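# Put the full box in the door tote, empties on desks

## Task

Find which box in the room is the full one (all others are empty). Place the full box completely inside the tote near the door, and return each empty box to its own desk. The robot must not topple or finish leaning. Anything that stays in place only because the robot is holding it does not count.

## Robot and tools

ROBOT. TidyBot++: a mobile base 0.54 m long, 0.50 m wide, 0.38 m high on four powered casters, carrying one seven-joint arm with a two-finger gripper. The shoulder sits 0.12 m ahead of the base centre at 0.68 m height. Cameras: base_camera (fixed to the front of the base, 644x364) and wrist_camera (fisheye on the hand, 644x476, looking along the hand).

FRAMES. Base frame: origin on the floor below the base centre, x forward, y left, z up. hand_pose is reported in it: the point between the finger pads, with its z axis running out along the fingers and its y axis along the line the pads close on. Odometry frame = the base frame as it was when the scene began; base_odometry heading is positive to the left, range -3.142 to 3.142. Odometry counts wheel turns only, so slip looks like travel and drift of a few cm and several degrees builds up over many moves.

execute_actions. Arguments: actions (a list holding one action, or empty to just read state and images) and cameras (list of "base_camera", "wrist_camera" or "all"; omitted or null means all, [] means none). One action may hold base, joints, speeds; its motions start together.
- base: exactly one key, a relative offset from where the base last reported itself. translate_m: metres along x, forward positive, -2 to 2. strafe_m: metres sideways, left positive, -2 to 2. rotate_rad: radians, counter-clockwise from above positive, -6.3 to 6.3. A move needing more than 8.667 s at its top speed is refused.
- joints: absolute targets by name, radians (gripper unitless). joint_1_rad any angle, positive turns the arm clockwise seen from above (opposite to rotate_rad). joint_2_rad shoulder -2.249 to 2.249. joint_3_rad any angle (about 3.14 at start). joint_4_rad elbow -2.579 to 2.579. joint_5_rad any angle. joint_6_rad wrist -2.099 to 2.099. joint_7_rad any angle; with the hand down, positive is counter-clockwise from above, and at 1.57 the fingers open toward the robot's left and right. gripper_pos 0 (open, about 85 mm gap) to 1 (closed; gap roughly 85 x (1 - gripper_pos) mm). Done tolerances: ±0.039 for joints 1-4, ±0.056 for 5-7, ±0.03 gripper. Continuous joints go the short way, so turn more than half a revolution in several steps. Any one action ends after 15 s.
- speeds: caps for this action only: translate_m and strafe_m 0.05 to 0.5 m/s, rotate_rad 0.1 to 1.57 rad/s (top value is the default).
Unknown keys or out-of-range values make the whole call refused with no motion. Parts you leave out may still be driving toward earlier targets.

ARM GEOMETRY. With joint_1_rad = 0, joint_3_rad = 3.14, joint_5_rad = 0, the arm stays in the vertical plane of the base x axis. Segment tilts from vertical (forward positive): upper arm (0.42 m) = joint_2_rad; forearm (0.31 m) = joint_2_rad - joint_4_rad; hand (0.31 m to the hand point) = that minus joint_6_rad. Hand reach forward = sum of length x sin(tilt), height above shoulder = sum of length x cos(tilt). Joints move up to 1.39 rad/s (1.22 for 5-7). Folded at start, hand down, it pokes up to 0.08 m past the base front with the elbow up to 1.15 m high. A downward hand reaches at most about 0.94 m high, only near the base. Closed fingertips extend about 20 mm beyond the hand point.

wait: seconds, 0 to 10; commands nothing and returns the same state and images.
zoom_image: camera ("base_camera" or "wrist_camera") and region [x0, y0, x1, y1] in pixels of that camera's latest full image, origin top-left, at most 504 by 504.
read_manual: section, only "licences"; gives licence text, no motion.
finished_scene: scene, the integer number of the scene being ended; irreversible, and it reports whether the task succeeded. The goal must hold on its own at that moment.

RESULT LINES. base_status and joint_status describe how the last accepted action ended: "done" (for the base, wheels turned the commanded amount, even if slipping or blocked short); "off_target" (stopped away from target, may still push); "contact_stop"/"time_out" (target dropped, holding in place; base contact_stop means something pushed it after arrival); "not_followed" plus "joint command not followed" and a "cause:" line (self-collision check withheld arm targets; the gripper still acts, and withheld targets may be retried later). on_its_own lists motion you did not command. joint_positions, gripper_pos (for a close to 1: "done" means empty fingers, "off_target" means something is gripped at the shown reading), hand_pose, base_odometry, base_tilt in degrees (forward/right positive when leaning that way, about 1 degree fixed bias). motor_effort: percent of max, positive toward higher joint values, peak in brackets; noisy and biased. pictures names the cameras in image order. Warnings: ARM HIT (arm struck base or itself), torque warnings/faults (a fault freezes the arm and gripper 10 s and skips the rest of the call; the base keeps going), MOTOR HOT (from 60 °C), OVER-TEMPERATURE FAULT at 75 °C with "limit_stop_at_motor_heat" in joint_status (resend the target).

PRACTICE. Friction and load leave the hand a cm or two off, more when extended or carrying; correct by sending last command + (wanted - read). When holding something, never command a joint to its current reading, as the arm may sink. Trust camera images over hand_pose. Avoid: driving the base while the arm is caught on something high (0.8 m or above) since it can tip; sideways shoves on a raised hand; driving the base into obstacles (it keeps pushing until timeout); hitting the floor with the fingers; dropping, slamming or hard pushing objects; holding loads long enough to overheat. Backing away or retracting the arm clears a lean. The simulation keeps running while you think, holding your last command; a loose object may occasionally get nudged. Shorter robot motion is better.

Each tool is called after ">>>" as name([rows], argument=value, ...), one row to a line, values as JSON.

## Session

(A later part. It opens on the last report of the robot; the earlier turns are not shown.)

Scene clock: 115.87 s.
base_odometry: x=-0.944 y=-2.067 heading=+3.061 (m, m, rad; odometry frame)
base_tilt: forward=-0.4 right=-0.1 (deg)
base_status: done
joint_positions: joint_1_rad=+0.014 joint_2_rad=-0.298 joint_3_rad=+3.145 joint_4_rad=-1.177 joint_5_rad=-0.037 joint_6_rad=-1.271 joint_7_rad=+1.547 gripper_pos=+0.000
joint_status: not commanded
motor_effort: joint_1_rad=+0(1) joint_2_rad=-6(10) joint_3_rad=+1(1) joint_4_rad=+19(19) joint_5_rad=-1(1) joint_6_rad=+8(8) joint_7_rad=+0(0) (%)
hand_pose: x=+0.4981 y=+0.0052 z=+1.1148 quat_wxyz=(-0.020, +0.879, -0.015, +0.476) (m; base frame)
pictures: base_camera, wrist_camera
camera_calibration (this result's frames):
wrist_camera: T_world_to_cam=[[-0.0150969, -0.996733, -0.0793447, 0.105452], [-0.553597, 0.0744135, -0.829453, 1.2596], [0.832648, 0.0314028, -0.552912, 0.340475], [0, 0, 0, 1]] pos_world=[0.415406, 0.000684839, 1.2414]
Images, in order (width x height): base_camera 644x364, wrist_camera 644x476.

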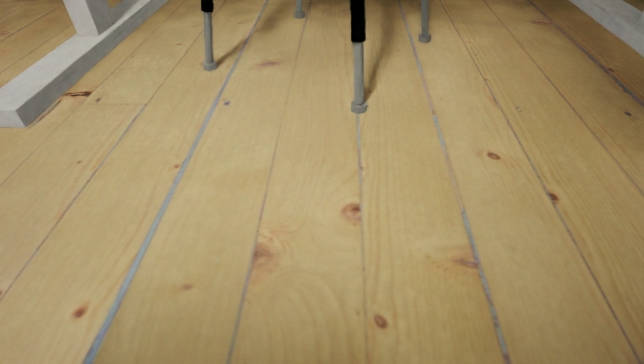

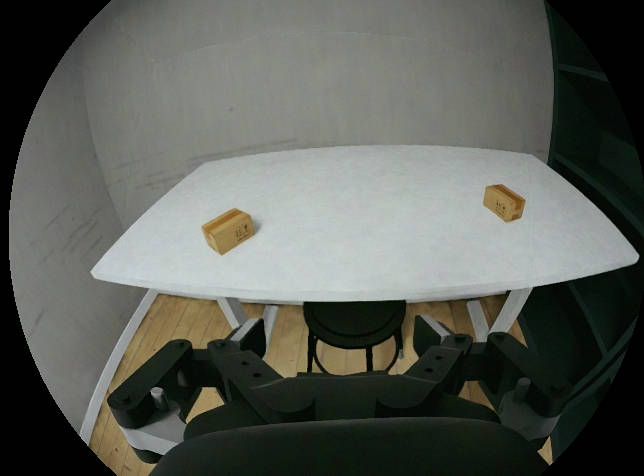

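>>> execute_actions([
  {"base":{"strafe_m":0.67},"joints":{"joint_1_rad":0.73,"joint_2_rad":0.05,"joint_4_rad":-1.09,"joint_6_rad":-0.71}},
], cameras=[])

>>> execute_actions([
  {"base":{"translate_m":0.2},"speeds":{"translate_m":0.2}},
])

Scene clock: 119.80 s.
base_odometry: x=-0.998 y=-2.735 heading=+3.061 (m, m, rad; odometry frame)
base_tilt: forward=-0.4 right=-0.1 (deg)
base_status: done
joint_positions: joint_1_rad=+0.715 joint_2_rad=+0.037 joint_3_rad=+3.145 joint_4_rad=-1.116 joint_5_rad=-0.037 joint_6_rad=-0.732 joint_7_rad=+1.547 gripper_pos=+0.000
joint_status: all done
motor_effort: joint_1_rad=+1(1) joint_2_rad=-22(22) joint_3_rad=+0(2) joint_4_rad=+22(22) joint_5_rad=-1(2) joint_6_rad=+9(9) joint_7_rad=+0(0) (%)
hand_pose: x=+0.5757 y=-0.3878 z=+1.1335 quat_wxyz=(+0.183, +0.752, -0.297, +0.558) (m; base frame)
pictures: none
No camera images: the call's "cameras" was empty. Leave "cameras" out to get every camera's image.

Scene clock: 121.57 s.
base_odometry: x=-1.197 y=-2.719 heading=+3.061 (m, m, rad; odometry frame)
base_tilt: forward=-0.4 right=-0.1 (deg)
base_status: done
joint_positions: joint_1_rad=+0.718 joint_2_rad=+0.047 joint_3_rad=+3.145 joint_4_rad=-1.115 joint_5_rad=-0.037 joint_6_rad=-0.732 joint_7_rad=+1.547 gripper_pos=+0.000
joint_status: not commanded
motor_effort: joint_1_rad=+1(1) joint_2_rad=-21(23) joint_3_rad=+1(1) joint_4_rad=+21(23) joint_5_rad=-2(1) joint_6_rad=+9(10) joint_7_rad=+0(0) (%)
hand_pose: x=+0.5776 y=-0.3920 z=+1.1287 quat_wxyz=(+0.183, +0.754, -0.299, +0.555) (m; base frame)
pictures: base_camera, wrist_camera
camera_calibration (this result's frames):
wrist_camera: T_world_to_cam=[[-0.65353, -0.751864, -0.0871738, 0.185445], [-0.19168, 0.275818, -0.941904, 1.34159], [0.732228, -0.598853, -0.324373, -0.152627], [0, 0, 0, 1]] pos_world=[0.490108, -0.322007, 1.23031]
Images, in order (width x height): base_camera 644x364, wrist_camera 644x476.

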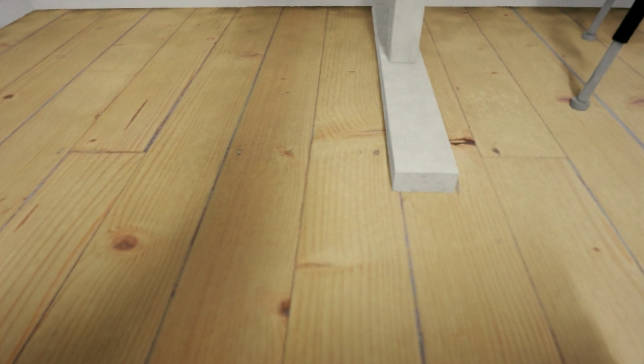

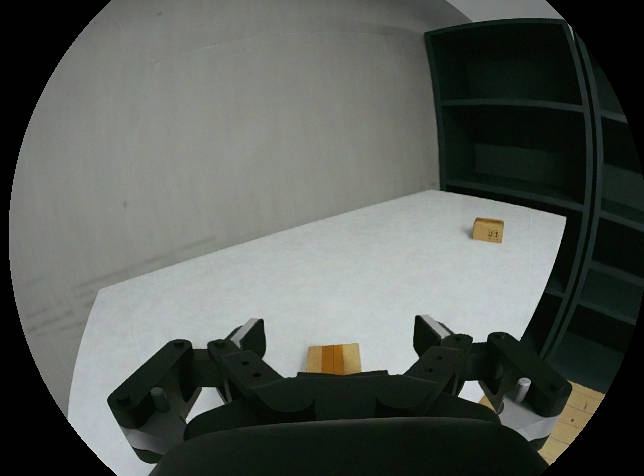

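>>> execute_actions([
  {"joints":{"joint_1_rad":0.72,"joint_2_rad":0.17}},
], cameras=["wrist_camera"])

Scene clock: 123.33 s.
base_odometry: x=-1.197 y=-2.719 heading=+3.061 (m, m, rad; odometry frame)
base_tilt: forward=-0.4 right=-0.1 (deg)
base_status: not commanded
joint_positions: joint_1_rad=+0.718 joint_2_rad=+0.175 joint_3_rad=+3.145 joint_4_rad=-1.109 joint_5_rad=-0.037 joint_6_rad=-0.732 joint_7_rad=+1.547 gripper_pos=+0.000
joint_status: all done
motor_effort: joint_1_rad=+1(1) joint_2_rad=-26(30) joint_3_rad=+1(0) joint_4_rad=+22(24) joint_5_rad=-2(1) joint_6_rad=+9(9) joint_7_rad=+0(0) (%)
hand_pose: x=+0.6171 y=-0.4265 z=+1.0512 quat_wxyz=(+0.166, +0.786, -0.313, +0.507) (m; base frame)
pictures: wrist_camera
camera_calibration (this result's frames):
wrist_camera: T_world_to_cam=[[-0.661567, -0.74484, -0.0868493, 0.186154], [-0.276536, 0.349979, -0.89501, 1.32037], [0.697035, -0.568092, -0.437509, -0.0735599], [0, 0, 0, 1]] pos_world=[0.539557, -0.365236, 1.16573]
Images, in order (width x height): wrist_camera 644x476.

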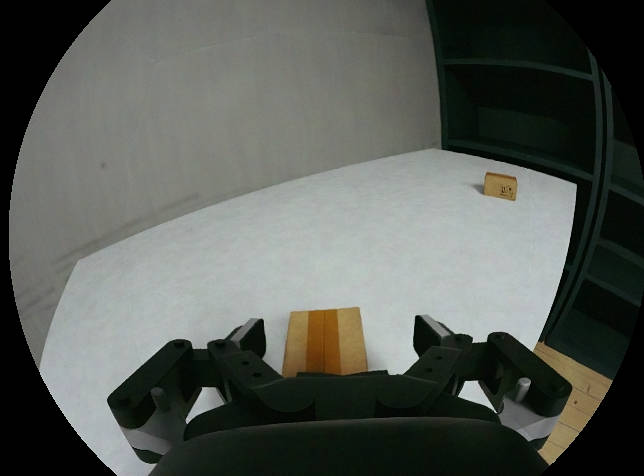

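>>> execute_actions([
  {"base":{"strafe_m":0.022},"speeds":{"strafe_m":0.05}},
], cameras=[])

>>> execute_actions([
  {"base":{"translate_m":-0.01},"joints":{"joint_2_rad":0.215},"speeds":{"translate_m":0.05}},
], cameras=["wrist_camera"])

Scene clock: 124.60 s.
base_odometry: x=-1.199 y=-2.741 heading=+3.061 (m, m, rad; odometry frame)
base_tilt: forward=-0.4 right=-0.1 (deg)
base_status: done
joint_positions: joint_1_rad=+0.719 joint_2_rad=+0.174 joint_3_rad=+3.145 joint_4_rad=-1.109 joint_5_rad=-0.037 joint_6_rad=-0.731 joint_7_rad=+1.547 gripper_pos=+0.000
joint_status: not commanded
motor_effort: joint_1_rad=+2(1) joint_2_rad=-26(31) joint_3_rad=+1(1) joint_4_rad=+21(23) joint_5_rad=-1(1) joint_6_rad=+9(9) joint_7_rad=+0(0) (%)
hand_pose: x=+0.6170 y=-0.4265 z=+1.0516 quat_wxyz=(+0.166, +0.785, -0.313, +0.508) (m; base frame)
pictures: none
No camera images: the call's "cameras" was empty. Leave "cameras" out to get every camera's image.

Scene clock: 125.47 s.
base_odometry: x=-1.189 y=-2.742 heading=+3.061 (m, m, rad; odometry frame)
base_tilt: forward=-0.4 right=-0.1 (deg)
base_status: done
joint_positions: joint_1_rad=+0.720 joint_2_rad=+0.207 joint_3_rad=+3.145 joint_4_rad=-1.109 joint_5_rad=-0.037 joint_6_rad=-0.731 joint_7_rad=+1.547 gripper_pos=+0.000
joint_status: all done
motor_effort: joint_1_rad=+1(1) joint_2_rad=-27(29) joint_3_rad=+0(1) joint_4_rad=+23(23) joint_5_rad=-1(2) joint_6_rad=+8(9) joint_7_rad=+0(1) (%)
hand_pose: x=+0.6253 y=-0.4347 z=+1.0305 quat_wxyz=(+0.162, +0.793, -0.316, +0.495) (m; base frame)
pictures: wrist_camera
camera_calibration (this result's frames):
wrist_camera: T_world_to_cam=[[-0.664441, -0.742309, -0.0865726, 0.186294], [-0.296697, 0.36833, -0.881081, 1.31318], [0.685922, -0.559741, -0.464975, -0.054173], [0, 0, 0, 1]] pos_world=[0.550556, -0.375718, 1.14795]
Images, in order (width x height): wrist_camera 644x476.

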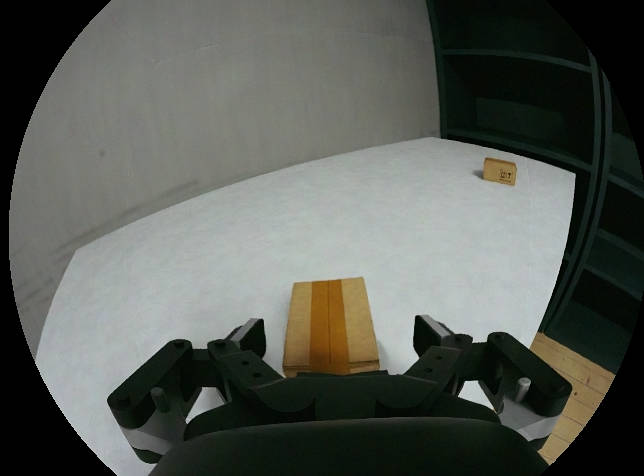

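>>> execute_actions([
  {"joints":{"joint_1_rad":0.70,"joint_2_rad":0.255}},
], cameras=["wrist_camera"])

Scene clock: 126.50 s.
base_odometry: x=-1.189 y=-2.742 heading=+3.061 (m, m, rad; odometry frame)
base_tilt: forward=-0.4 right=-0.1 (deg)
base_status: not commanded
joint_positions: joint_1_rad=+0.712 joint_2_rad=+0.250 joint_3_rad=+3.145 joint_4_rad=-1.109 joint_5_rad=-0.037 joint_6_rad=-0.731 joint_7_rad=+1.547 gripper_pos=+0.000
joint_status: all done
motor_effort: joint_1_rad=+1(0) joint_2_rad=-29(30) joint_3_rad=+0(0) joint_4_rad=+22(22) joint_5_rad=-1(2) joint_6_rad=+8(9) joint_7_rad=+0(0) (%)
hand_pose: x=+0.6395 y=-0.4402 z=+1.0017 quat_wxyz=(+0.154, +0.804, -0.318, +0.478) (m; base frame)
pictures: wrist_camera
camera_calibration (this result's frames):
wrist_camera: T_world_to_cam=[[-0.661496, -0.744996, -0.0860453, 0.185583], [-0.32763, 0.390286, -0.860428, 1.3028], [0.674597, -0.540979, -0.502255, -0.0274875], [0, 0, 0, 1]] pos_world=[0.568142, -0.385076, 1.12313]
Images, in order (width x height): wrist_camera 644x476.

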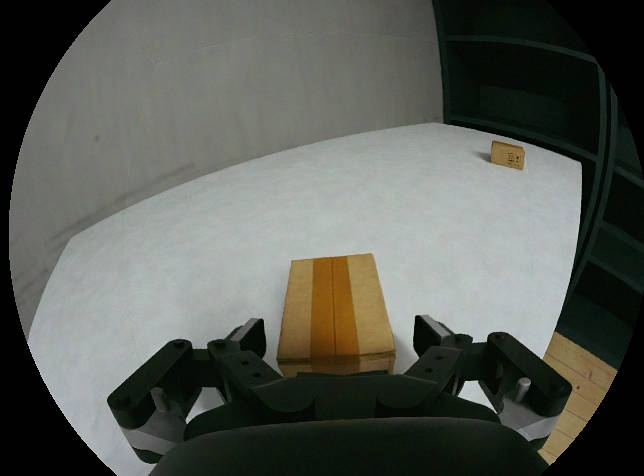

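>>> execute_actions([
  {"base":{"translate_m":0.019},"speeds":{"translate_m":0.05}},
], cameras=[])

>>> execute_actions([
  {"base":{"strafe_m":-0.014},"speeds":{"strafe_m":0.05}},
], cameras=["wrist_camera"])

Scene clock: 127.77 s.
base_odometry: x=-1.208 y=-2.740 heading=+3.061 (m, m, rad; odometry frame)
base_tilt: forward=-0.4 right=-0.1 (deg)
base_status: done
joint_positions: joint_1_rad=+0.711 joint_2_rad=+0.250 joint_3_rad=+3.145 joint_4_rad=-1.109 joint_5_rad=-0.037 joint_6_rad=-0.730 joint_7_rad=+1.547 gripper_pos=+0.000
joint_status: not commanded
motor_effort: joint_1_rad=+1(1) joint_2_rad=-29(30) joint_3_rad=+0(2) joint_4_rad=+22(23) joint_5_rad=-1(2) joint_6_rad=+8(9) joint_7_rad=+0(0) (%)
hand_pose: x=+0.6399 y=-0.4400 z=+1.0014 quat_wxyz=(+0.154, +0.804, -0.317, +0.478) (m; base frame)
pictures: none
No camera images: the call's "cameras" was empty. Leave "cameras" out to get every camera's image.

Scene clock: 128.47 s.
base_odometry: x=-1.207 y=-2.726 heading=+3.061 (m, m, rad; odometry frame)
base_tilt: forward=-0.4 right=+0.0 (deg)
base_status: done
joint_positions: joint_1_rad=+0.710 joint_2_rad=+0.251 joint_3_rad=+3.145 joint_4_rad=-1.109 joint_5_rad=-0.037 joint_6_rad=-0.730 joint_7_rad=+1.547 gripper_pos=+0.000
joint_status: not commanded
motor_effort: joint_1_rad=+0(3) joint_2_rad=-28(30) joint_3_rad=+1(1) joint_4_rad=+22(23) joint_5_rad=-1(1) joint_6_rad=+8(9) joint_7_rad=+0(0) (%)
hand_pose: x=+0.6408 y=-0.4395 z=+1.0010 quat_wxyz=(+0.154, +0.805, -0.317, +0.478) (m; base frame)
pictures: wrist_camera
camera_calibration (this result's frames):
wrist_camera: T_world_to_cam=[[-0.660013, -0.746311, -0.0860374, 0.185394], [-0.328878, 0.390001, -0.86008, 1.30265], [0.675443, -0.539368, -0.502851, -0.0275772], [0, 0, 0, 1]] pos_world=[0.569402, -0.384549, 1.12247]
Images, in order (width x height): wrist_camera 644x476.

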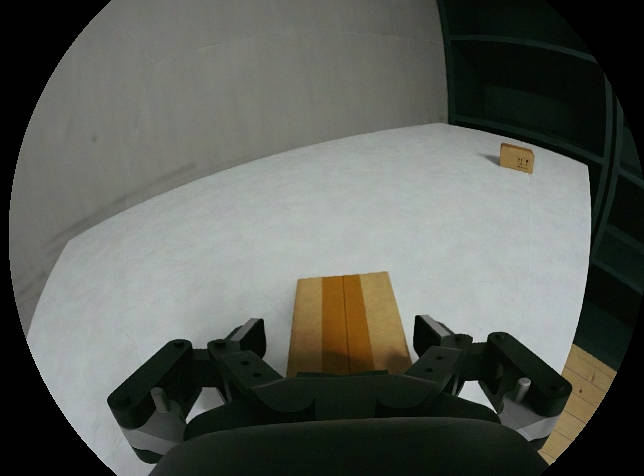

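>>> execute_actions([
  {"joints":{"gripper_pos":1.0}},
], cameras=[])

>>> execute_actions([
  {"joints":{"joint_2_rad":0.20}},
], cameras=["wrist_camera"])

Scene clock: 129.80 s.
base_odometry: x=-1.207 y=-2.726 heading=+3.061 (m, m, rad; odometry frame)
base_tilt: forward=-0.4 right=-0.1 (deg)
base_status: not commanded
joint_positions: joint_1_rad=+0.710 joint_2_rad=+0.251 joint_3_rad=+3.145 joint_4_rad=-1.108 joint_5_rad=-0.037 joint_6_rad=-0.729 joint_7_rad=+1.547 gripper_pos=+0.347
joint_status: gripper_pos off_target (ended at +0.347, target +1.000)
motor_effort: joint_1_rad=+0(1) joint_2_rad=-28(29) joint_3_rad=-1(2) joint_4_rad=+22(22) joint_5_rad=-2(3) joint_6_rad=+9(9) joint_7_rad=+0(0) (%)
hand_pose: x=+0.6410 y=-0.4396 z=+1.0018 quat_wxyz=(+0.154, +0.804, -0.317, +0.479) (m; base frame)
pictures: none
No camera images: the call's "cameras" was empty. Leave "cameras" out to get every camera's image.

Scene clock: 130.70 s.
base_odometry: x=-1.207 y=-2.726 heading=+3.061 (m, m, rad; odometry frame)
base_tilt: forward=-0.4 right=-0.1 (deg)
base_status: not commanded
joint_positions: joint_1_rad=+0.710 joint_2_rad=+0.237 joint_3_rad=+3.145 joint_4_rad=-1.109 joint_5_rad=-0.037 joint_6_rad=-0.729 joint_7_rad=+1.547 gripper_pos=+0.347
joint_status: all done
motor_effort: joint_1_rad=+0(0) joint_2_rad=-32(34) joint_3_rad=+0(0) joint_4_rad=+27(27) joint_5_rad=-1(2) joint_6_rad=+11(12) joint_7_rad=+0(0) (%)
hand_pose: x=+0.6376 y=-0.4367 z=+1.0110 quat_wxyz=(+0.156, +0.801, -0.315, +0.485) (m; base frame)
pictures: wrist_camera
camera_calibration (this result's frames):
wrist_camera: T_world_to_cam=[[-0.659026, -0.747159, -0.086245, 0.185394], [-0.318662, 0.381246, -0.867817, 1.30661], [0.681278, -0.544431, -0.489342, -0.0384571], [0, 0, 0, 1]] pos_world=[0.564745, -0.380557, 1.13106]
Images, in order (width x height): wrist_camera 644x476.

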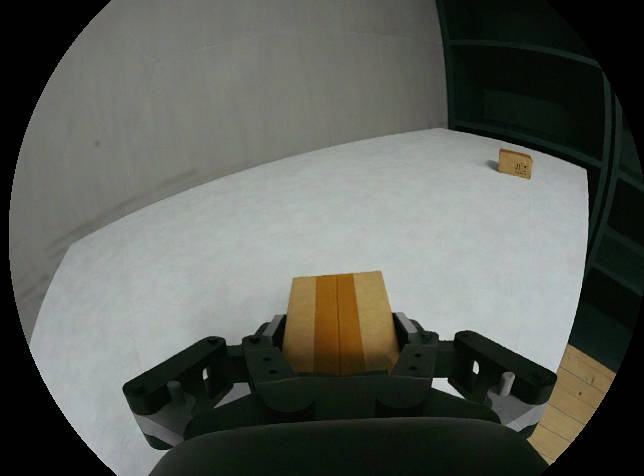

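>>> execute_actions([
  {"joints":{"joint_2_rad":-0.02}},
], cameras=[])

>>> execute_actions([
  {"base":{"translate_m":-0.45},"speeds":{"translate_m":0.3}},
], cameras=[])

>>> execute_actions([
  {"base":{"strafe_m":-0.7},"joints":{"joint_1_rad":0.0,"joint_2_rad":-0.3,"joint_4_rad":-2.3,"joint_6_rad":-0.6}},
])

Scene clock: 132.63 s.
base_odometry: x=-1.207 y=-2.726 heading=+3.061 (m, m, rad; odometry frame)
base_tilt: forward=-0.4 right=-0.1 (deg)
base_status: not commanded
joint_positions: joint_1_rad=+0.710 joint_2_rad=-0.005 joint_3_rad=+3.145 joint_4_rad=-1.109 joint_5_rad=-0.037 joint_6_rad=-0.729 joint_7_rad=+1.547 gripper_pos=+0.347
joint_status: all done
motor_effort: joint_1_rad=+1(1) joint_2_rad=-22(35) joint_3_rad=+1(0) joint_4_rad=+25(29) joint_5_rad=-1(1) joint_6_rad=+13(13) joint_7_rad=+0(0) (%)
hand_pose: x=+0.5629 y=-0.3725 z=+1.1637 quat_wxyz=(+0.189, +0.739, -0.289, +0.579) (m; base frame)
pictures: none
No camera images: the call's "cameras" was empty. Leave "cameras" out to get every camera's image.

Scene clock: 135.10 s.
base_odometry: x=-0.759 y=-2.762 heading=+3.061 (m, m, rad; odometry frame)
base_tilt: forward=-0.5 right=-0.1 (deg)
base_status: done
joint_positions: joint_1_rad=+0.707 joint_2_rad=-0.003 joint_3_rad=+3.145 joint_4_rad=-1.109 joint_5_rad=-0.037 joint_6_rad=-0.729 joint_7_rad=+1.547 gripper_pos=+0.347
joint_status: not commanded
motor_effort: joint_1_rad=+1(2) joint_2_rad=-23(26) joint_3_rad=+0(3) joint_4_rad=+26(26) joint_5_rad=-2(2) joint_6_rad=+13(13) joint_7_rad=+0(0) (%)
hand_pose: x=+0.5648 y=-0.3718 z=+1.1625 quat_wxyz=(+0.188, +0.740, -0.288, +0.579) (m; base frame)
pictures: none
No camera images: the call's "cameras" was empty. Leave "cameras" out to get every camera's image.

Scene clock: 137.87 s.
base_odometry: x=-0.702 y=-2.065 heading=+3.061 (m, m, rad; odometry frame)
base_tilt: forward=-0.4 right=-0.1 (deg)
base_status: done
joint_positions: joint_1_rad=+0.016 joint_2_rad=-0.275 joint_3_rad=+3.145 joint_4_rad=-2.295 joint_5_rad=-0.037 joint_6_rad=-0.634 joint_7_rad=+1.547 gripper_pos=+0.347
joint_status: all done
motor_effort: joint_1_rad=+1(1) joint_2_rad=-9(23) joint_3_rad=+1(3) joint_4_rad=+22(26) joint_5_rad=-1(1) joint_6_rad=+6(14) joint_7_rad=+0(0) (%)
hand_pose: x=+0.4342 y=+0.0019 z=+0.6756 quat_wxyz=(-0.015, +0.970, -0.033, +0.242) (m; base frame)
pictures: base_camera, wrist_camera
camera_calibration (this result's frames):
wrist_camera: T_world_to_cam=[[-0.078442, -0.994624, -0.0675941, 0.0858681], [-0.883313, 0.100777, -0.457823, 0.752239], [0.462174, 0.0237943, -0.88647, 0.5372], [0, 0, 0, 1]] pos_world=[0.422919, -0.0031839, 0.826408]
Images, in order (width x height): base_camera 644x364, wrist_camera 644x476.

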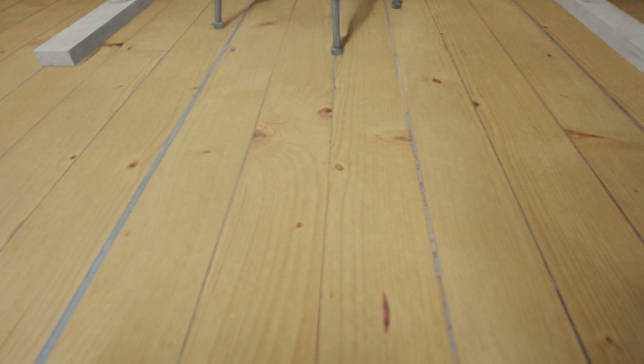

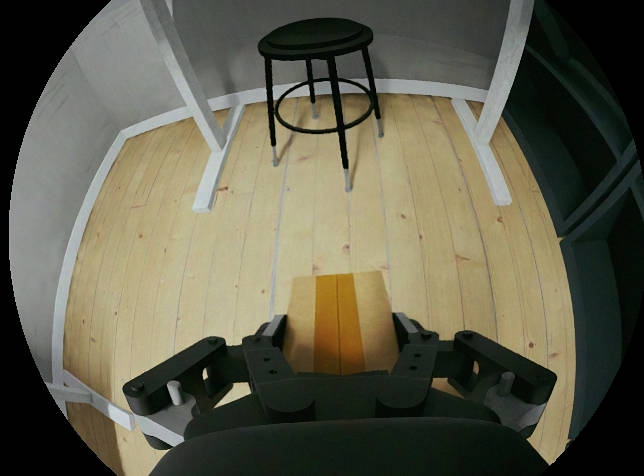

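>>> execute_actions([
  {"base":{"translate_m":-1.68}},
], cameras=[])

>>> execute_actions([
  {"base":{"rotate_rad":-1.571},"speeds":{"rotate_rad":1.0}},
])

Scene clock: 142.93 s.
base_odometry: x=+0.973 y=-2.200 heading=+3.061 (m, m, rad; odometry frame)
base_tilt: forward=-0.5 right=-0.1 (deg)
base_status: done
joint_positions: joint_1_rad=+0.016 joint_2_rad=-0.283 joint_3_rad=+3.145 joint_4_rad=-2.296 joint_5_rad=-0.037 joint_6_rad=-0.629 joint_7_rad=+1.547 gripper_pos=+0.347
joint_status: not commanded
motor_effort: joint_1_rad=+1(1) joint_2_rad=-9(12) joint_3_rad=+1(1) joint_4_rad=+21(22) joint_5_rad=-1(1) joint_6_rad=+6(7) joint_7_rad=+0(0) (%)
hand_pose: x=+0.4350 y=+0.0019 z=+0.6784 quat_wxyz=(-0.015, +0.968, -0.033, +0.247) (m; base frame)
pictures: none
No camera images: the call's "cameras" was empty. Leave "cameras" out to get every camera's image.

Scene clock: 145.43 s.
base_odometry: x=+0.973 y=-2.200 heading=+1.490 (m, m, rad; odometry frame)
base_tilt: forward=-0.5 right=-0.1 (deg)
base_status: done
joint_positions: joint_1_rad=+0.013 joint_2_rad=-0.283 joint_3_rad=+3.145 joint_4_rad=-2.296 joint_5_rad=-0.037 joint_6_rad=-0.629 joint_7_rad=+1.547 gripper_pos=+0.347
joint_status: not commanded
motor_effort: joint_1_rad=+1(0) joint_2_rad=-9(10) joint_3_rad=+1(2) joint_4_rad=+22(22) joint_5_rad=-1(2) joint_6_rad=+6(6) joint_7_rad=+0(0) (%)
hand_pose: x=+0.4350 y=+0.0029 z=+0.6784 quat_wxyz=(-0.016, +0.968, -0.031, +0.247) (m; base frame)
pictures: base_camera, wrist_camera
camera_calibration (this result's frames):
wrist_camera: T_world_to_cam=[[-0.0741599, -0.994909, -0.0682387, 0.0857887], [-0.878186, 0.0975764, -0.468261, 0.759024], [0.472536, 0.0252001, -0.880951, 0.530997], [0, 0, 0, 1]] pos_world=[0.422011, -0.0020921, 0.829058]
Images, in order (width x height): base_camera 644x364, wrist_camera 644x476.

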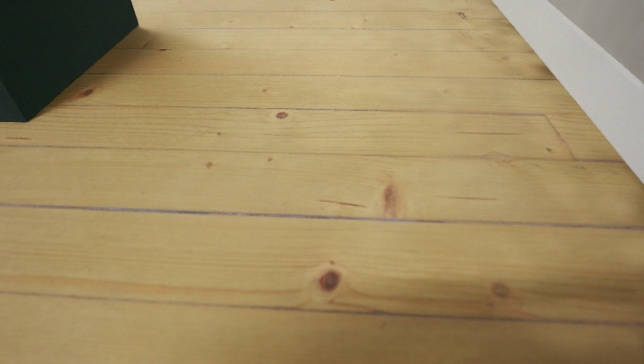

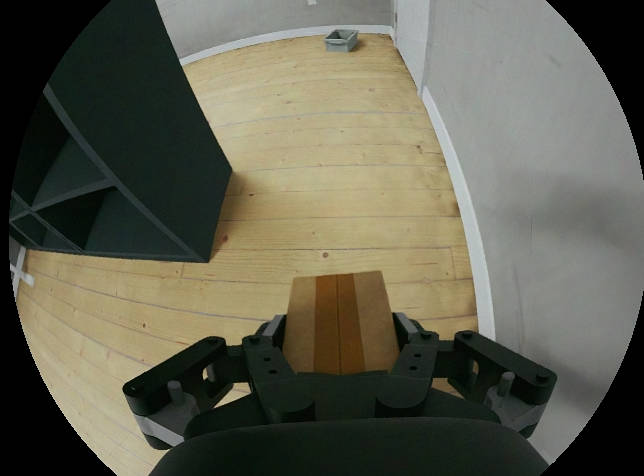

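>>> execute_actions([
  {"base":{"rotate_rad":-0.05}},
])

>>> execute_actions([
  {"base":{"translate_m":1.5},"speeds":{"translate_m":0.3}},
])

Scene clock: 146.77 s.
base_odometry: x=+0.973 y=-2.200 heading=+1.440 (m, m, rad; odometry frame)
base_tilt: forward=-0.4 right=-0.1 (deg)
base_status: done
joint_positions: joint_1_rad=+0.011 joint_2_rad=-0.283 joint_3_rad=+3.145 joint_4_rad=-2.296 joint_5_rad=-0.037 joint_6_rad=-0.629 joint_7_rad=+1.547 gripper_pos=+0.347
joint_status: not commanded
motor_effort: joint_1_rad=+1(1) joint_2_rad=-9(8) joint_3_rad=+1(2) joint_4_rad=+21(21) joint_5_rad=-1(2) joint_6_rad=+7(6) joint_7_rad=+0(0) (%)
hand_pose: x=+0.4350 y=+0.0036 z=+0.6784 quat_wxyz=(-0.016, +0.968, -0.031, +0.247) (m; base frame)
pictures: base_camera, wrist_camera
camera_calibration (this result's frames):
wrist_camera: T_world_to_cam=[[-0.0722207, -0.995052, -0.0682386, 0.0855579], [-0.878374, 0.0958647, -0.468261, 0.759046], [0.472486, 0.0261209, -0.880951, 0.531003], [0, 0, 0, 1]] pos_world=[0.422014, -0.00150154, 0.829058]
Images, in order (width x height): base_camera 644x364, wrist_camera 644x476.

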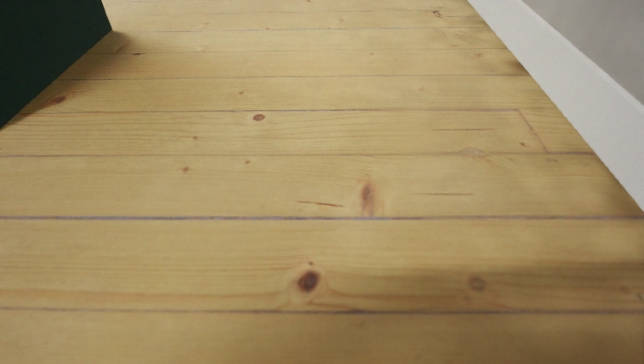

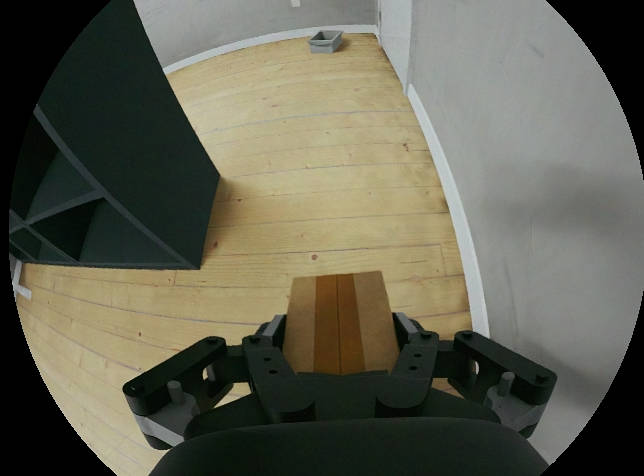

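Scene clock: 152.73 s.
base_odometry: x=+1.169 y=-0.712 heading=+1.440 (m, m, rad; odometry frame)
base_tilt: forward=-0.4 right=-0.1 (deg)
base_status: done
joint_positions: joint_1_rad=+0.011 joint_2_rad=-0.285 joint_3_rad=+3.145 joint_4_rad=-2.296 joint_5_rad=-0.037 joint_6_rad=-0.629 joint_7_rad=+1.547 gripper_pos=+0.347
joint_status: not commanded
motor_effort: joint_1_rad=+0(1) joint_2_rad=-9(11) joint_3_rad=+1(1) joint_4_rad=+20(23) joint_5_rad=-1(1) joint_6_rad=+6(7) joint_7_rad=+0(0) (%)
hand_pose: x=+0.4350 y=+0.0036 z=+0.6789 quat_wxyz=(-0.016, +0.968, -0.031, +0.248) (m; base frame)
pictures: base_camera, wrist_camera
camera_calibration (this result's frames):
wrist_camera: T_world_to_cam=[[-0.0721104, -0.995052, -0.0683451, 0.0856107], [-0.877503, 0.0958662, -0.469892, 0.760007], [0.474119, 0.0260889, -0.880074, 0.530107], [0, 0, 0, 1]] pos_world=[0.421748, -0.00150176, 0.829506]
Images, in order (width x height): base_camera 644x364, wrist_camera 644x476.

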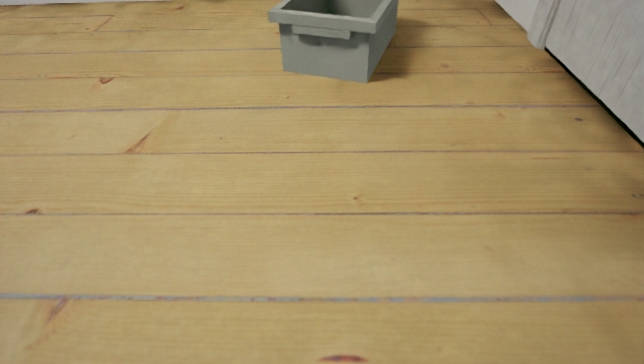

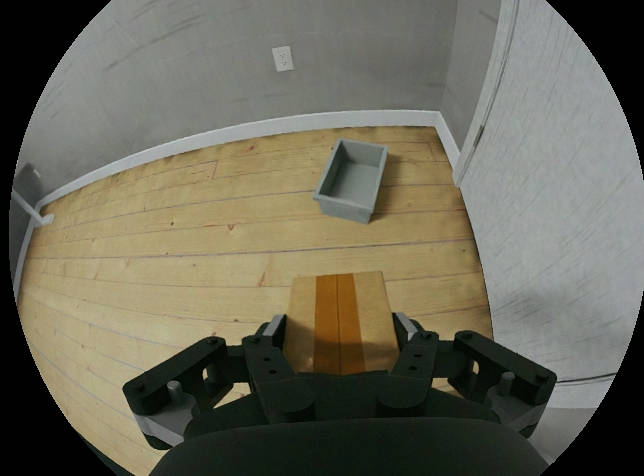

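>>> execute_actions([
  {"base":{"strafe_m":0.13},"speeds":{"strafe_m":0.15}},
], cameras=[])

>>> execute_actions([
  {"base":{"rotate_rad":-0.25},"speeds":{"rotate_rad":0.4},"joints":{"joint_2_rad":0.9,"joint_4_rad":-1.2,"joint_6_rad":-0.4}},
], cameras=[])

>>> execute_actions([
  {"joints":{"joint_2_rad":1.6,"joint_4_rad":-0.55,"joint_6_rad":-0.35}},
])

Scene clock: 154.80 s.
base_odometry: x=+1.040 y=-0.695 heading=+1.439 (m, m, rad; odometry frame)
base_tilt: forward=-0.4 right=-0.1 (deg)
base_status: done
joint_positions: joint_1_rad=+0.011 joint_2_rad=-0.285 joint_3_rad=+3.145 joint_4_rad=-2.296 joint_5_rad=-0.037 joint_6_rad=-0.629 joint_7_rad=+1.547 gripper_pos=+0.347
joint_status: not commanded
motor_effort: joint_1_rad=+1(0) joint_2_rad=-9(9) joint_3_rad=+1(3) joint_4_rad=+22(22) joint_5_rad=-1(1) joint_6_rad=+6(7) joint_7_rad=+0(1) (%)
hand_pose: x=+0.4350 y=+0.0036 z=+0.6789 quat_wxyz=(-0.016, +0.968, -0.031, +0.248) (m; base frame)
pictures: none
No camera images: the call's "cameras" was empty. Leave "cameras" out to get every camera's image.

Scene clock: 157.27 s.
base_odometry: x=+1.040 y=-0.695 heading=+1.189 (m, m, rad; odometry frame)
base_tilt: forward=-0.4 right=-0.1 (deg)
base_status: done
joint_positions: joint_1_rad=+0.010 joint_2_rad=+0.922 joint_3_rad=+3.145 joint_4_rad=-1.244 joint_5_rad=-0.037 joint_6_rad=-0.434 joint_7_rad=+1.547 gripper_pos=+0.347
joint_status: joint_4_rad off_target (ended at -1.244, target -1.200); the others done
motor_effort: joint_1_rad=+1(0) joint_2_rad=-47(49) joint_3_rad=+0(1) joint_4_rad=+20(22) joint_5_rad=-1(1) joint_6_rad=+7(7) joint_7_rad=+0(0) (%)
hand_pose: x=+0.8748 y=-0.0034 z=+0.4928 quat_wxyz=(-0.012, +0.963, -0.031, +0.267) (m; base frame)
pictures: none
No camera images: the call's "cameras" was empty. Leave "cameras" out to get every camera's image.

Scene clock: 159.33 s.
base_odometry: x=+1.040 y=-0.695 heading=+1.190 (m, m, rad; odometry frame)
base_tilt: forward=-0.4 right=-0.1 (deg)
base_status: not commanded
joint_positions: joint_1_rad=+0.010 joint_2_rad=+1.621 joint_3_rad=+3.145 joint_4_rad=-0.588 joint_5_rad=-0.037 joint_6_rad=-0.382 joint_7_rad=+1.547 gripper_pos=+0.347
joint_status: all done
motor_effort: joint_1_rad=+1(2) joint_2_rad=-55(59) joint_3_rad=+0(1) joint_4_rad=+20(21) joint_5_rad=-1(1) joint_6_rad=+7(7) joint_7_rad=+0(0) (%)
hand_pose: x=+0.9550 y=-0.0041 z=+0.2086 quat_wxyz=(-0.011, +0.962, -0.030, +0.272) (m; base frame)
pictures: base_camera, wrist_camera
camera_calibration (this result's frames):
wrist_camera: T_world_to_cam=[[-0.0716629, -0.995517, -0.0617299, 0.0815719], [-0.853035, 0.0932445, -0.513456, 0.981687], [0.51691, 0.0158621, -0.855893, -0.176084], [0, 0, 0, 1]] pos_world=[0.934279, -0.00753768, 0.35838]
Images, in order (width x height): base_camera 644x364, wrist_camera 644x476.

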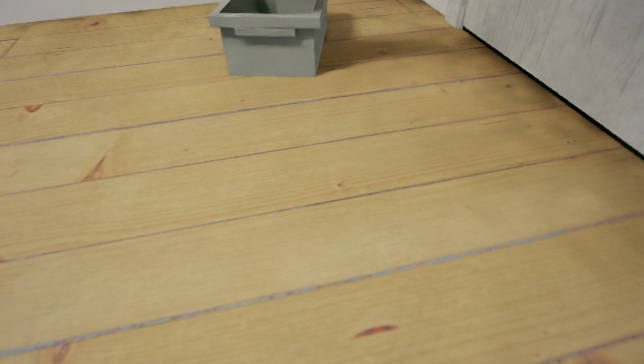

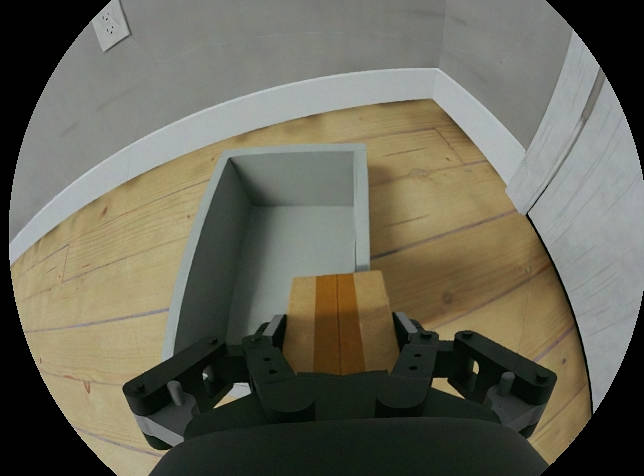

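>>> execute_actions([
  {"base":{"strafe_m":0.09},"speeds":{"strafe_m":0.07}},
], cameras=[])

>>> execute_actions([
  {"base":{"translate_m":0.1},"speeds":{"translate_m":0.07}},
])

Scene clock: 161.50 s.
base_odometry: x=+0.957 y=-0.662 heading=+1.189 (m, m, rad; odometry frame)
base_tilt: forward=-0.5 right=-0.1 (deg)
base_status: done
joint_positions: joint_1_rad=+0.002 joint_2_rad=+1.621 joint_3_rad=+3.145 joint_4_rad=-0.588 joint_5_rad=-0.037 joint_6_rad=-0.382 joint_7_rad=+1.547 gripper_pos=+0.347
joint_status: not commanded
motor_effort: joint_1_rad=+1(3) joint_2_rad=-54(55) joint_3_rad=+0(2) joint_4_rad=+20(20) joint_5_rad=-2(2) joint_6_rad=+7(7) joint_7_rad=+0(0) (%)
hand_pose: x=+0.9550 y=+0.0019 z=+0.2086 quat_wxyz=(-0.012, +0.962, -0.027, +0.272) (m; base frame)
pictures: none
No camera images: the call's "cameras" was empty. Leave "cameras" out to get every camera's image.

Scene clock: 163.43 s.
base_odometry: x=+0.994 y=-0.569 heading=+1.189 (m, m, rad; odometry frame)
base_tilt: forward=-0.4 right=-0.1 (deg)
base_status: done
joint_positions: joint_1_rad=+0.002 joint_2_rad=+1.621 joint_3_rad=+3.145 joint_4_rad=-0.587 joint_5_rad=-0.037 joint_6_rad=-0.381 joint_7_rad=+1.547 gripper_pos=+0.347
joint_status: not commanded
motor_effort: joint_1_rad=+1(0) joint_2_rad=-55(56) joint_3_rad=-1(1) joint_4_rad=+20(21) joint_5_rad=-1(2) joint_6_rad=+7(8) joint_7_rad=+0(0) (%)
hand_pose: x=+0.9554 y=+0.0019 z=+0.2087 quat_wxyz=(-0.012, +0.962, -0.027, +0.273) (m; base frame)
pictures: base_camera, wrist_camera
camera_calibration (this result's frames):
wrist_camera: T_world_to_cam=[[-0.0645407, -0.996, -0.0617913, 0.0807164], [-0.853064, 0.0871959, -0.51447, 0.981822], [0.5178, 0.0195077, -0.855279, -0.177255], [0, 0, 0, 1]] pos_world=[0.934549, -0.00175953, 0.358503]
Images, in order (width x height): base_camera 644x364, wrist_camera 644x476.

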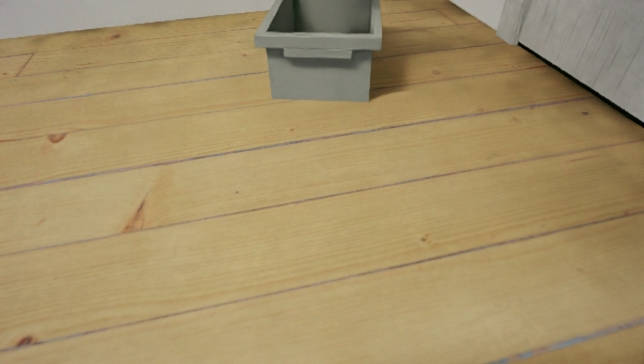

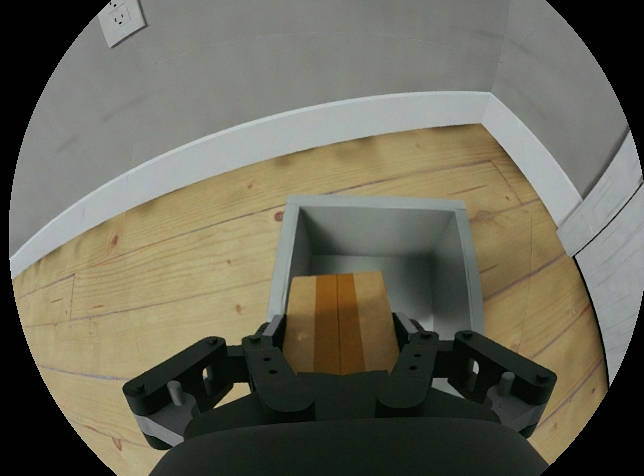

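>>> execute_actions([
  {"base":{"strafe_m":-0.04},"speeds":{"strafe_m":0.05},"joints":{"joint_2_rad":1.68}},
])

Scene clock: 164.97 s.
base_odometry: x=+1.031 y=-0.584 heading=+1.189 (m, m, rad; odometry frame)
base_tilt: forward=-0.4 right=-0.1 (deg)
base_status: done
joint_positions: joint_1_rad=+0.002 joint_2_rad=+1.709 joint_3_rad=+3.145 joint_4_rad=-0.581 joint_5_rad=-0.037 joint_6_rad=-0.380 joint_7_rad=+1.547 gripper_pos=+0.347
joint_status: all done
motor_effort: joint_1_rad=+0(2) joint_2_rad=-52(57) joint_3_rad=+0(2) joint_4_rad=+18(21) joint_5_rad=-2(1) joint_6_rad=+6(7) joint_7_rad=+0(0) (%)
hand_pose: x=+0.9137 y=+0.0020 z=+0.1393 quat_wxyz=(-0.011, +0.972, -0.027, +0.233) (m; base frame)
pictures: base_camera, wrist_camera
camera_calibration (this result's frames):
wrist_camera: T_world_to_cam=[[-0.069349, -0.995989, -0.0565322, 0.0774974], [-0.891933, 0.087286, -0.443664, 0.936168], [0.446819, 0.0196552, -0.894409, -0.144686], [0, 0, 0, 1]] pos_world=[0.905022, -0.00168394, 0.290316]
Images, in order (width x height): base_camera 644x364, wrist_camera 644x476.

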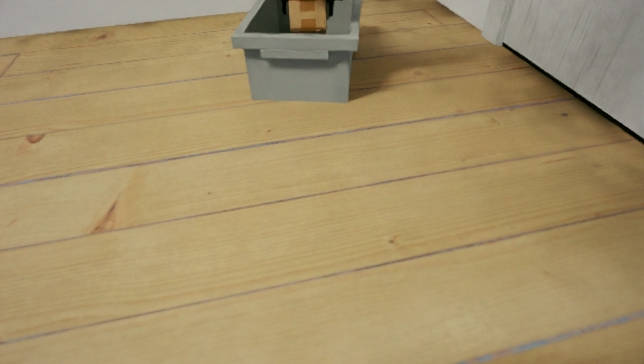

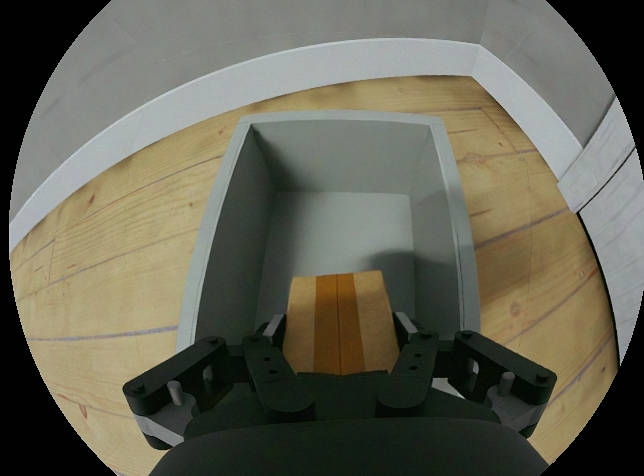

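Centred. Advance a little and lower.

>>> execute_actions([
  {"base":{"translate_m":0.07},"speeds":{"translate_m":0.05}},
], cameras=[])

>>> execute_actions([
  {"joints":{"joint_2_rad":1.74}},
])

Scene clock: 167.07 s.
base_odometry: x=+1.057 y=-0.519 heading=+1.189 (m, m, rad; odometry frame)
base_tilt: forward=-0.4 right=-0.1 (deg)
base_status: done
joint_positions: joint_1_rad=+0.002 joint_2_rad=+1.709 joint_3_rad=+3.145 joint_4_rad=-0.581 joint_5_rad=-0.037 joint_6_rad=-0.379 joint_7_rad=+1.547 gripper_pos=+0.347
joint_status: not commanded
motor_effort: joint_1_rad=+0(2) joint_2_rad=-53(56) joint_3_rad=+0(1) joint_4_rad=+18(20) joint_5_rad=-1(2) joint_6_rad=+6(7) joint_7_rad=+0(0) (%)
hand_pose: x=+0.9138 y=+0.0020 z=+0.1394 quat_wxyz=(-0.011, +0.972, -0.027, +0.234) (m; base frame)
pictures: none
No camera images: the call's "cameras" was empty. Leave "cameras" out to get every camera's image.

Scene clock: 168.03 s.
base_odometry: x=+1.057 y=-0.519 heading=+1.189 (m, m, rad; odometry frame)
base_tilt: forward=-0.4 right=-0.1 (deg)
base_status: not commanded
joint_positions: joint_1_rad=+0.002 joint_2_rad=+1.766 joint_3_rad=+3.145 joint_4_rad=-0.580 joint_5_rad=-0.037 joint_6_rad=-0.379 joint_7_rad=+1.547 gripper_pos=+0.347
joint_status: all done
motor_effort: joint_1_rad=+1(1) joint_2_rad=-51(55) joint_3_rad=+0(0) joint_4_rad=+16(19) joint_5_rad=-1(1) joint_6_rad=+5(6) joint_7_rad=+0(0) (%)
hand_pose: x=+0.8823 y=+0.0020 z=+0.0954 quat_wxyz=(-0.011, +0.978, -0.028, +0.207) (m; base frame)
pictures: base_camera, wrist_camera
camera_calibration (this result's frames):
wrist_camera: T_world_to_cam=[[-0.0723605, -0.995982, -0.0527592, 0.0752148], [-0.914945, 0.0873446, -0.394013, 0.904324], [0.397038, 0.0197608, -0.917589, -0.123823], [0, 0, 0, 1]] pos_world=[0.882012, -0.0016284, 0.246665]
Images, in order (width x height): base_camera 644x364, wrist_camera 644x476.

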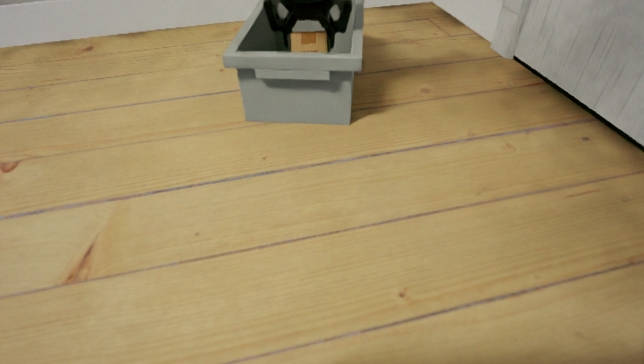

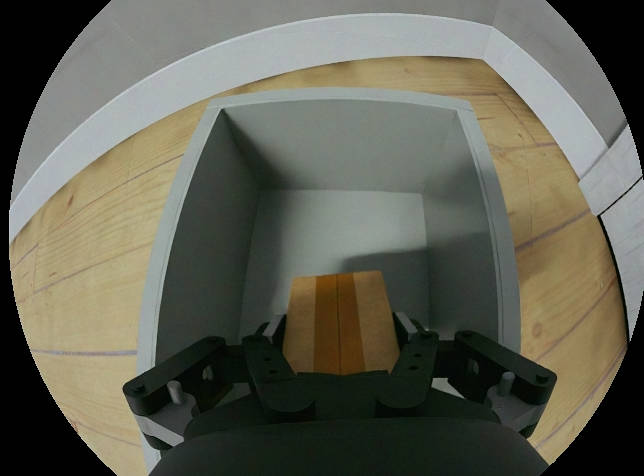

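>>> execute_actions([
  {"joints":{"joint_2_rad":1.775}},
], cameras=[])

>>> execute_actions([
  {"joints":{"gripper_pos":0.12}},
])

>>> execute_actions([
  {"joints":{"joint_2_rad":1.5}},
])

Scene clock: 177.83 s.
base_odometry: x=+1.057 y=-0.519 heading=+1.189 (m, m, rad; odometry frame)
base_tilt: forward=-0.4 right=-0.1 (deg)
base_status: not commanded
joint_positions: joint_1_rad=+0.002 joint_2_rad=+1.792 joint_3_rad=+3.145 joint_4_rad=-0.579 joint_5_rad=-0.037 joint_6_rad=-0.377 joint_7_rad=+1.547 gripper_pos=+0.347
joint_status: all done
motor_effort: joint_1_rad=+0(1) joint_2_rad=-51(52) joint_3_rad=+0(0) joint_4_rad=+16(18) joint_5_rad=-2(1) joint_6_rad=+5(5) joint_7_rad=+0(1) (%)
hand_pose: x=+0.8680 y=+0.0021 z=+0.0765 quat_wxyz=(-0.010, +0.980, -0.028, +0.195) (m; base frame)
pictures: none
No camera images: the call's "cameras" was empty. Leave "cameras" out to get every camera's image.

Scene clock: 178.97 s.
base_odometry: x=+1.057 y=-0.519 heading=+1.189 (m, m, rad; odometry frame)
base_tilt: forward=-0.4 right=-0.1 (deg)
base_status: not commanded
joint_positions: joint_1_rad=+0.002 joint_2_rad=+1.781 joint_3_rad=+3.145 joint_4_rad=-0.575 joint_5_rad=-0.037 joint_6_rad=-0.373 joint_7_rad=+1.547 gripper_pos=+0.120
joint_status: all done
motor_effort: joint_1_rad=+1(0) joint_2_rad=-47(51) joint_3_rad=+0(0) joint_4_rad=+14(16) joint_5_rad=-1(1) joint_6_rad=+4(5) joint_7_rad=+0(0) (%)
hand_pose: x=+0.8776 y=+0.0020 z=+0.0863 quat_wxyz=(-0.011, +0.978, -0.028, +0.205) (m; base frame)
pictures: base_camera, wrist_camera
camera_calibration (this result's frames):
wrist_camera: T_world_to_cam=[[-0.0727, -0.995981, -0.052312, 0.0746111], [-0.916657, 0.087394, -0.390002, 0.897519], [0.393007, 0.019599, -0.919327, -0.126584], [0, 0, 0, 1]] pos_world=[0.87789, -0.00164566, 0.237565]
Images, in order (width x height): base_camera 644x364, wrist_camera 644x476.

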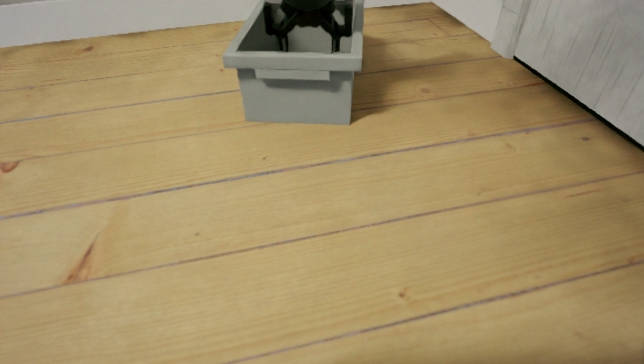

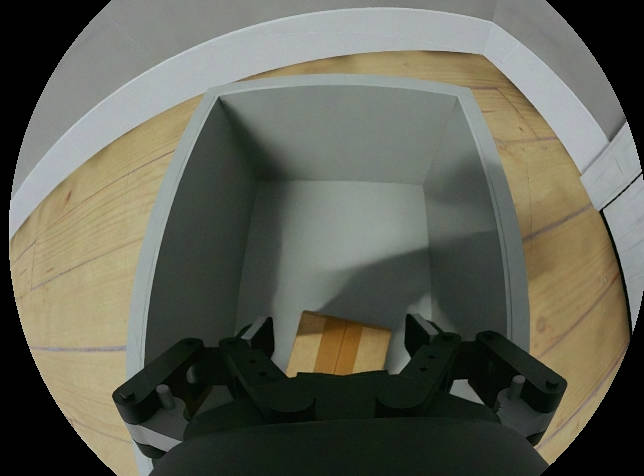

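Scene clock: 180.77 s.
base_odometry: x=+1.057 y=-0.519 heading=+1.189 (m, m, rad; odometry frame)
base_tilt: forward=-0.4 right=-0.1 (deg)
base_status: not commanded
joint_positions: joint_1_rad=+0.002 joint_2_rad=+1.503 joint_3_rad=+3.145 joint_4_rad=-0.555 joint_5_rad=-0.037 joint_6_rad=-0.365 joint_7_rad=+1.547 gripper_pos=+0.120
joint_status: all done
motor_effort: joint_1_rad=+1(1) joint_2_rad=-52(54) joint_3_rad=+0(0) joint_4_rad=+19(21) joint_5_rad=+0(1) joint_6_rad=+7(7) joint_7_rad=+0(0) (%)
hand_pose: x=+1.0213 y=+0.0016 z=+0.3283 quat_wxyz=(-0.014, +0.936, -0.026, +0.351) (m; base frame)
pictures: base_camera, wrist_camera
camera_calibration (this result's frames):
wrist_camera: T_world_to_cam=[[-0.0538703, -0.99603, -0.0708717, 0.0841706], [-0.756728, 0.0870292, -0.647911, 1.04498], [0.651506, 0.0187274, -0.758412, -0.277499], [0, 0, 0, 1]] pos_world=[0.976092, -0.00191057, 0.472561]
Images, in order (width x height): base_camera 644x364, wrist_camera 644x476.

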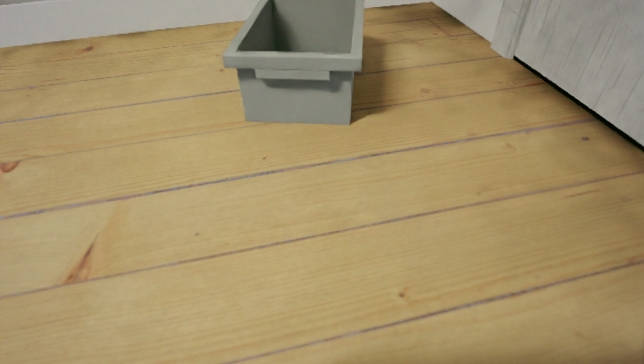

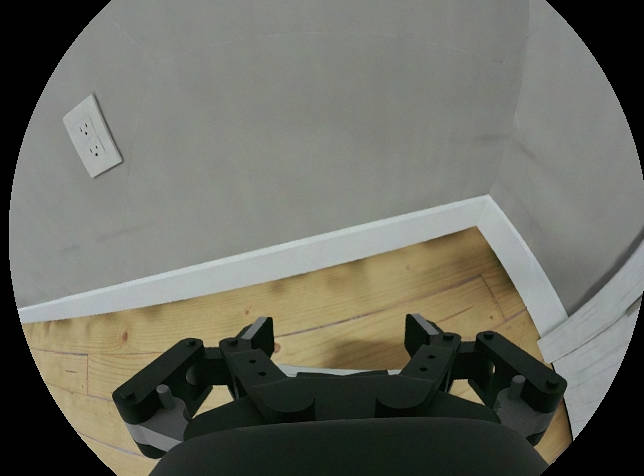

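>>> execute_actions([
  {"base":{"translate_m":-0.12},"speeds":{"translate_m":0.1},"joints":{"joint_6_rad":-0.9}},
])

Scene clock: 182.70 s.
base_odometry: x=+1.013 y=-0.630 heading=+1.189 (m, m, rad; odometry frame)
base_tilt: forward=-0.4 right=-0.1 (deg)
base_status: done
joint_positions: joint_1_rad=+0.002 joint_2_rad=+1.501 joint_3_rad=+3.145 joint_4_rad=-0.555 joint_5_rad=-0.037 joint_6_rad=-0.898 joint_7_rad=+1.547 gripper_pos=+0.120
joint_status: all done
motor_effort: joint_1_rad=+1(1) joint_2_rad=-49(51) joint_3_rad=-1(1) joint_4_rad=+17(19) joint_5_rad=-1(1) joint_6_rad=+2(7) joint_7_rad=+0(0) (%)
hand_pose: x=+0.8750 y=+0.0066 z=+0.2586 quat_wxyz=(-0.014, +0.995, -0.023, +0.094) (m; base frame)
pictures: base_camera, wrist_camera
camera_calibration (this result's frames):
wrist_camera: T_world_to_cam=[[-0.0705481, -0.996356, -0.0479373, 0.0849847], [-0.98143, 0.0779244, -0.175279, 0.963119], [0.178376, 0.0346815, -0.983351, 0.236929], [0, 0, 0, 1]] pos_world=[0.908967, 0.00140752, 0.405873]
Images, in order (width x height): base_camera 644x364, wrist_camera 644x476.

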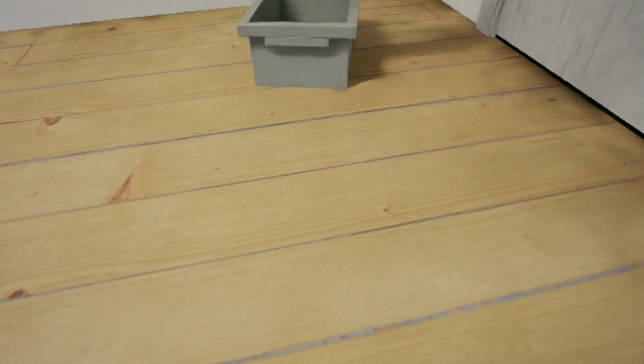

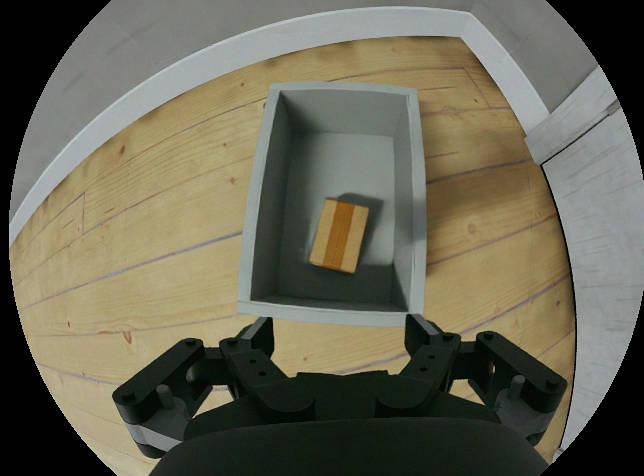

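Box is inside.

>>> finished_scene(scene=2)

The scene is finished: the task was done.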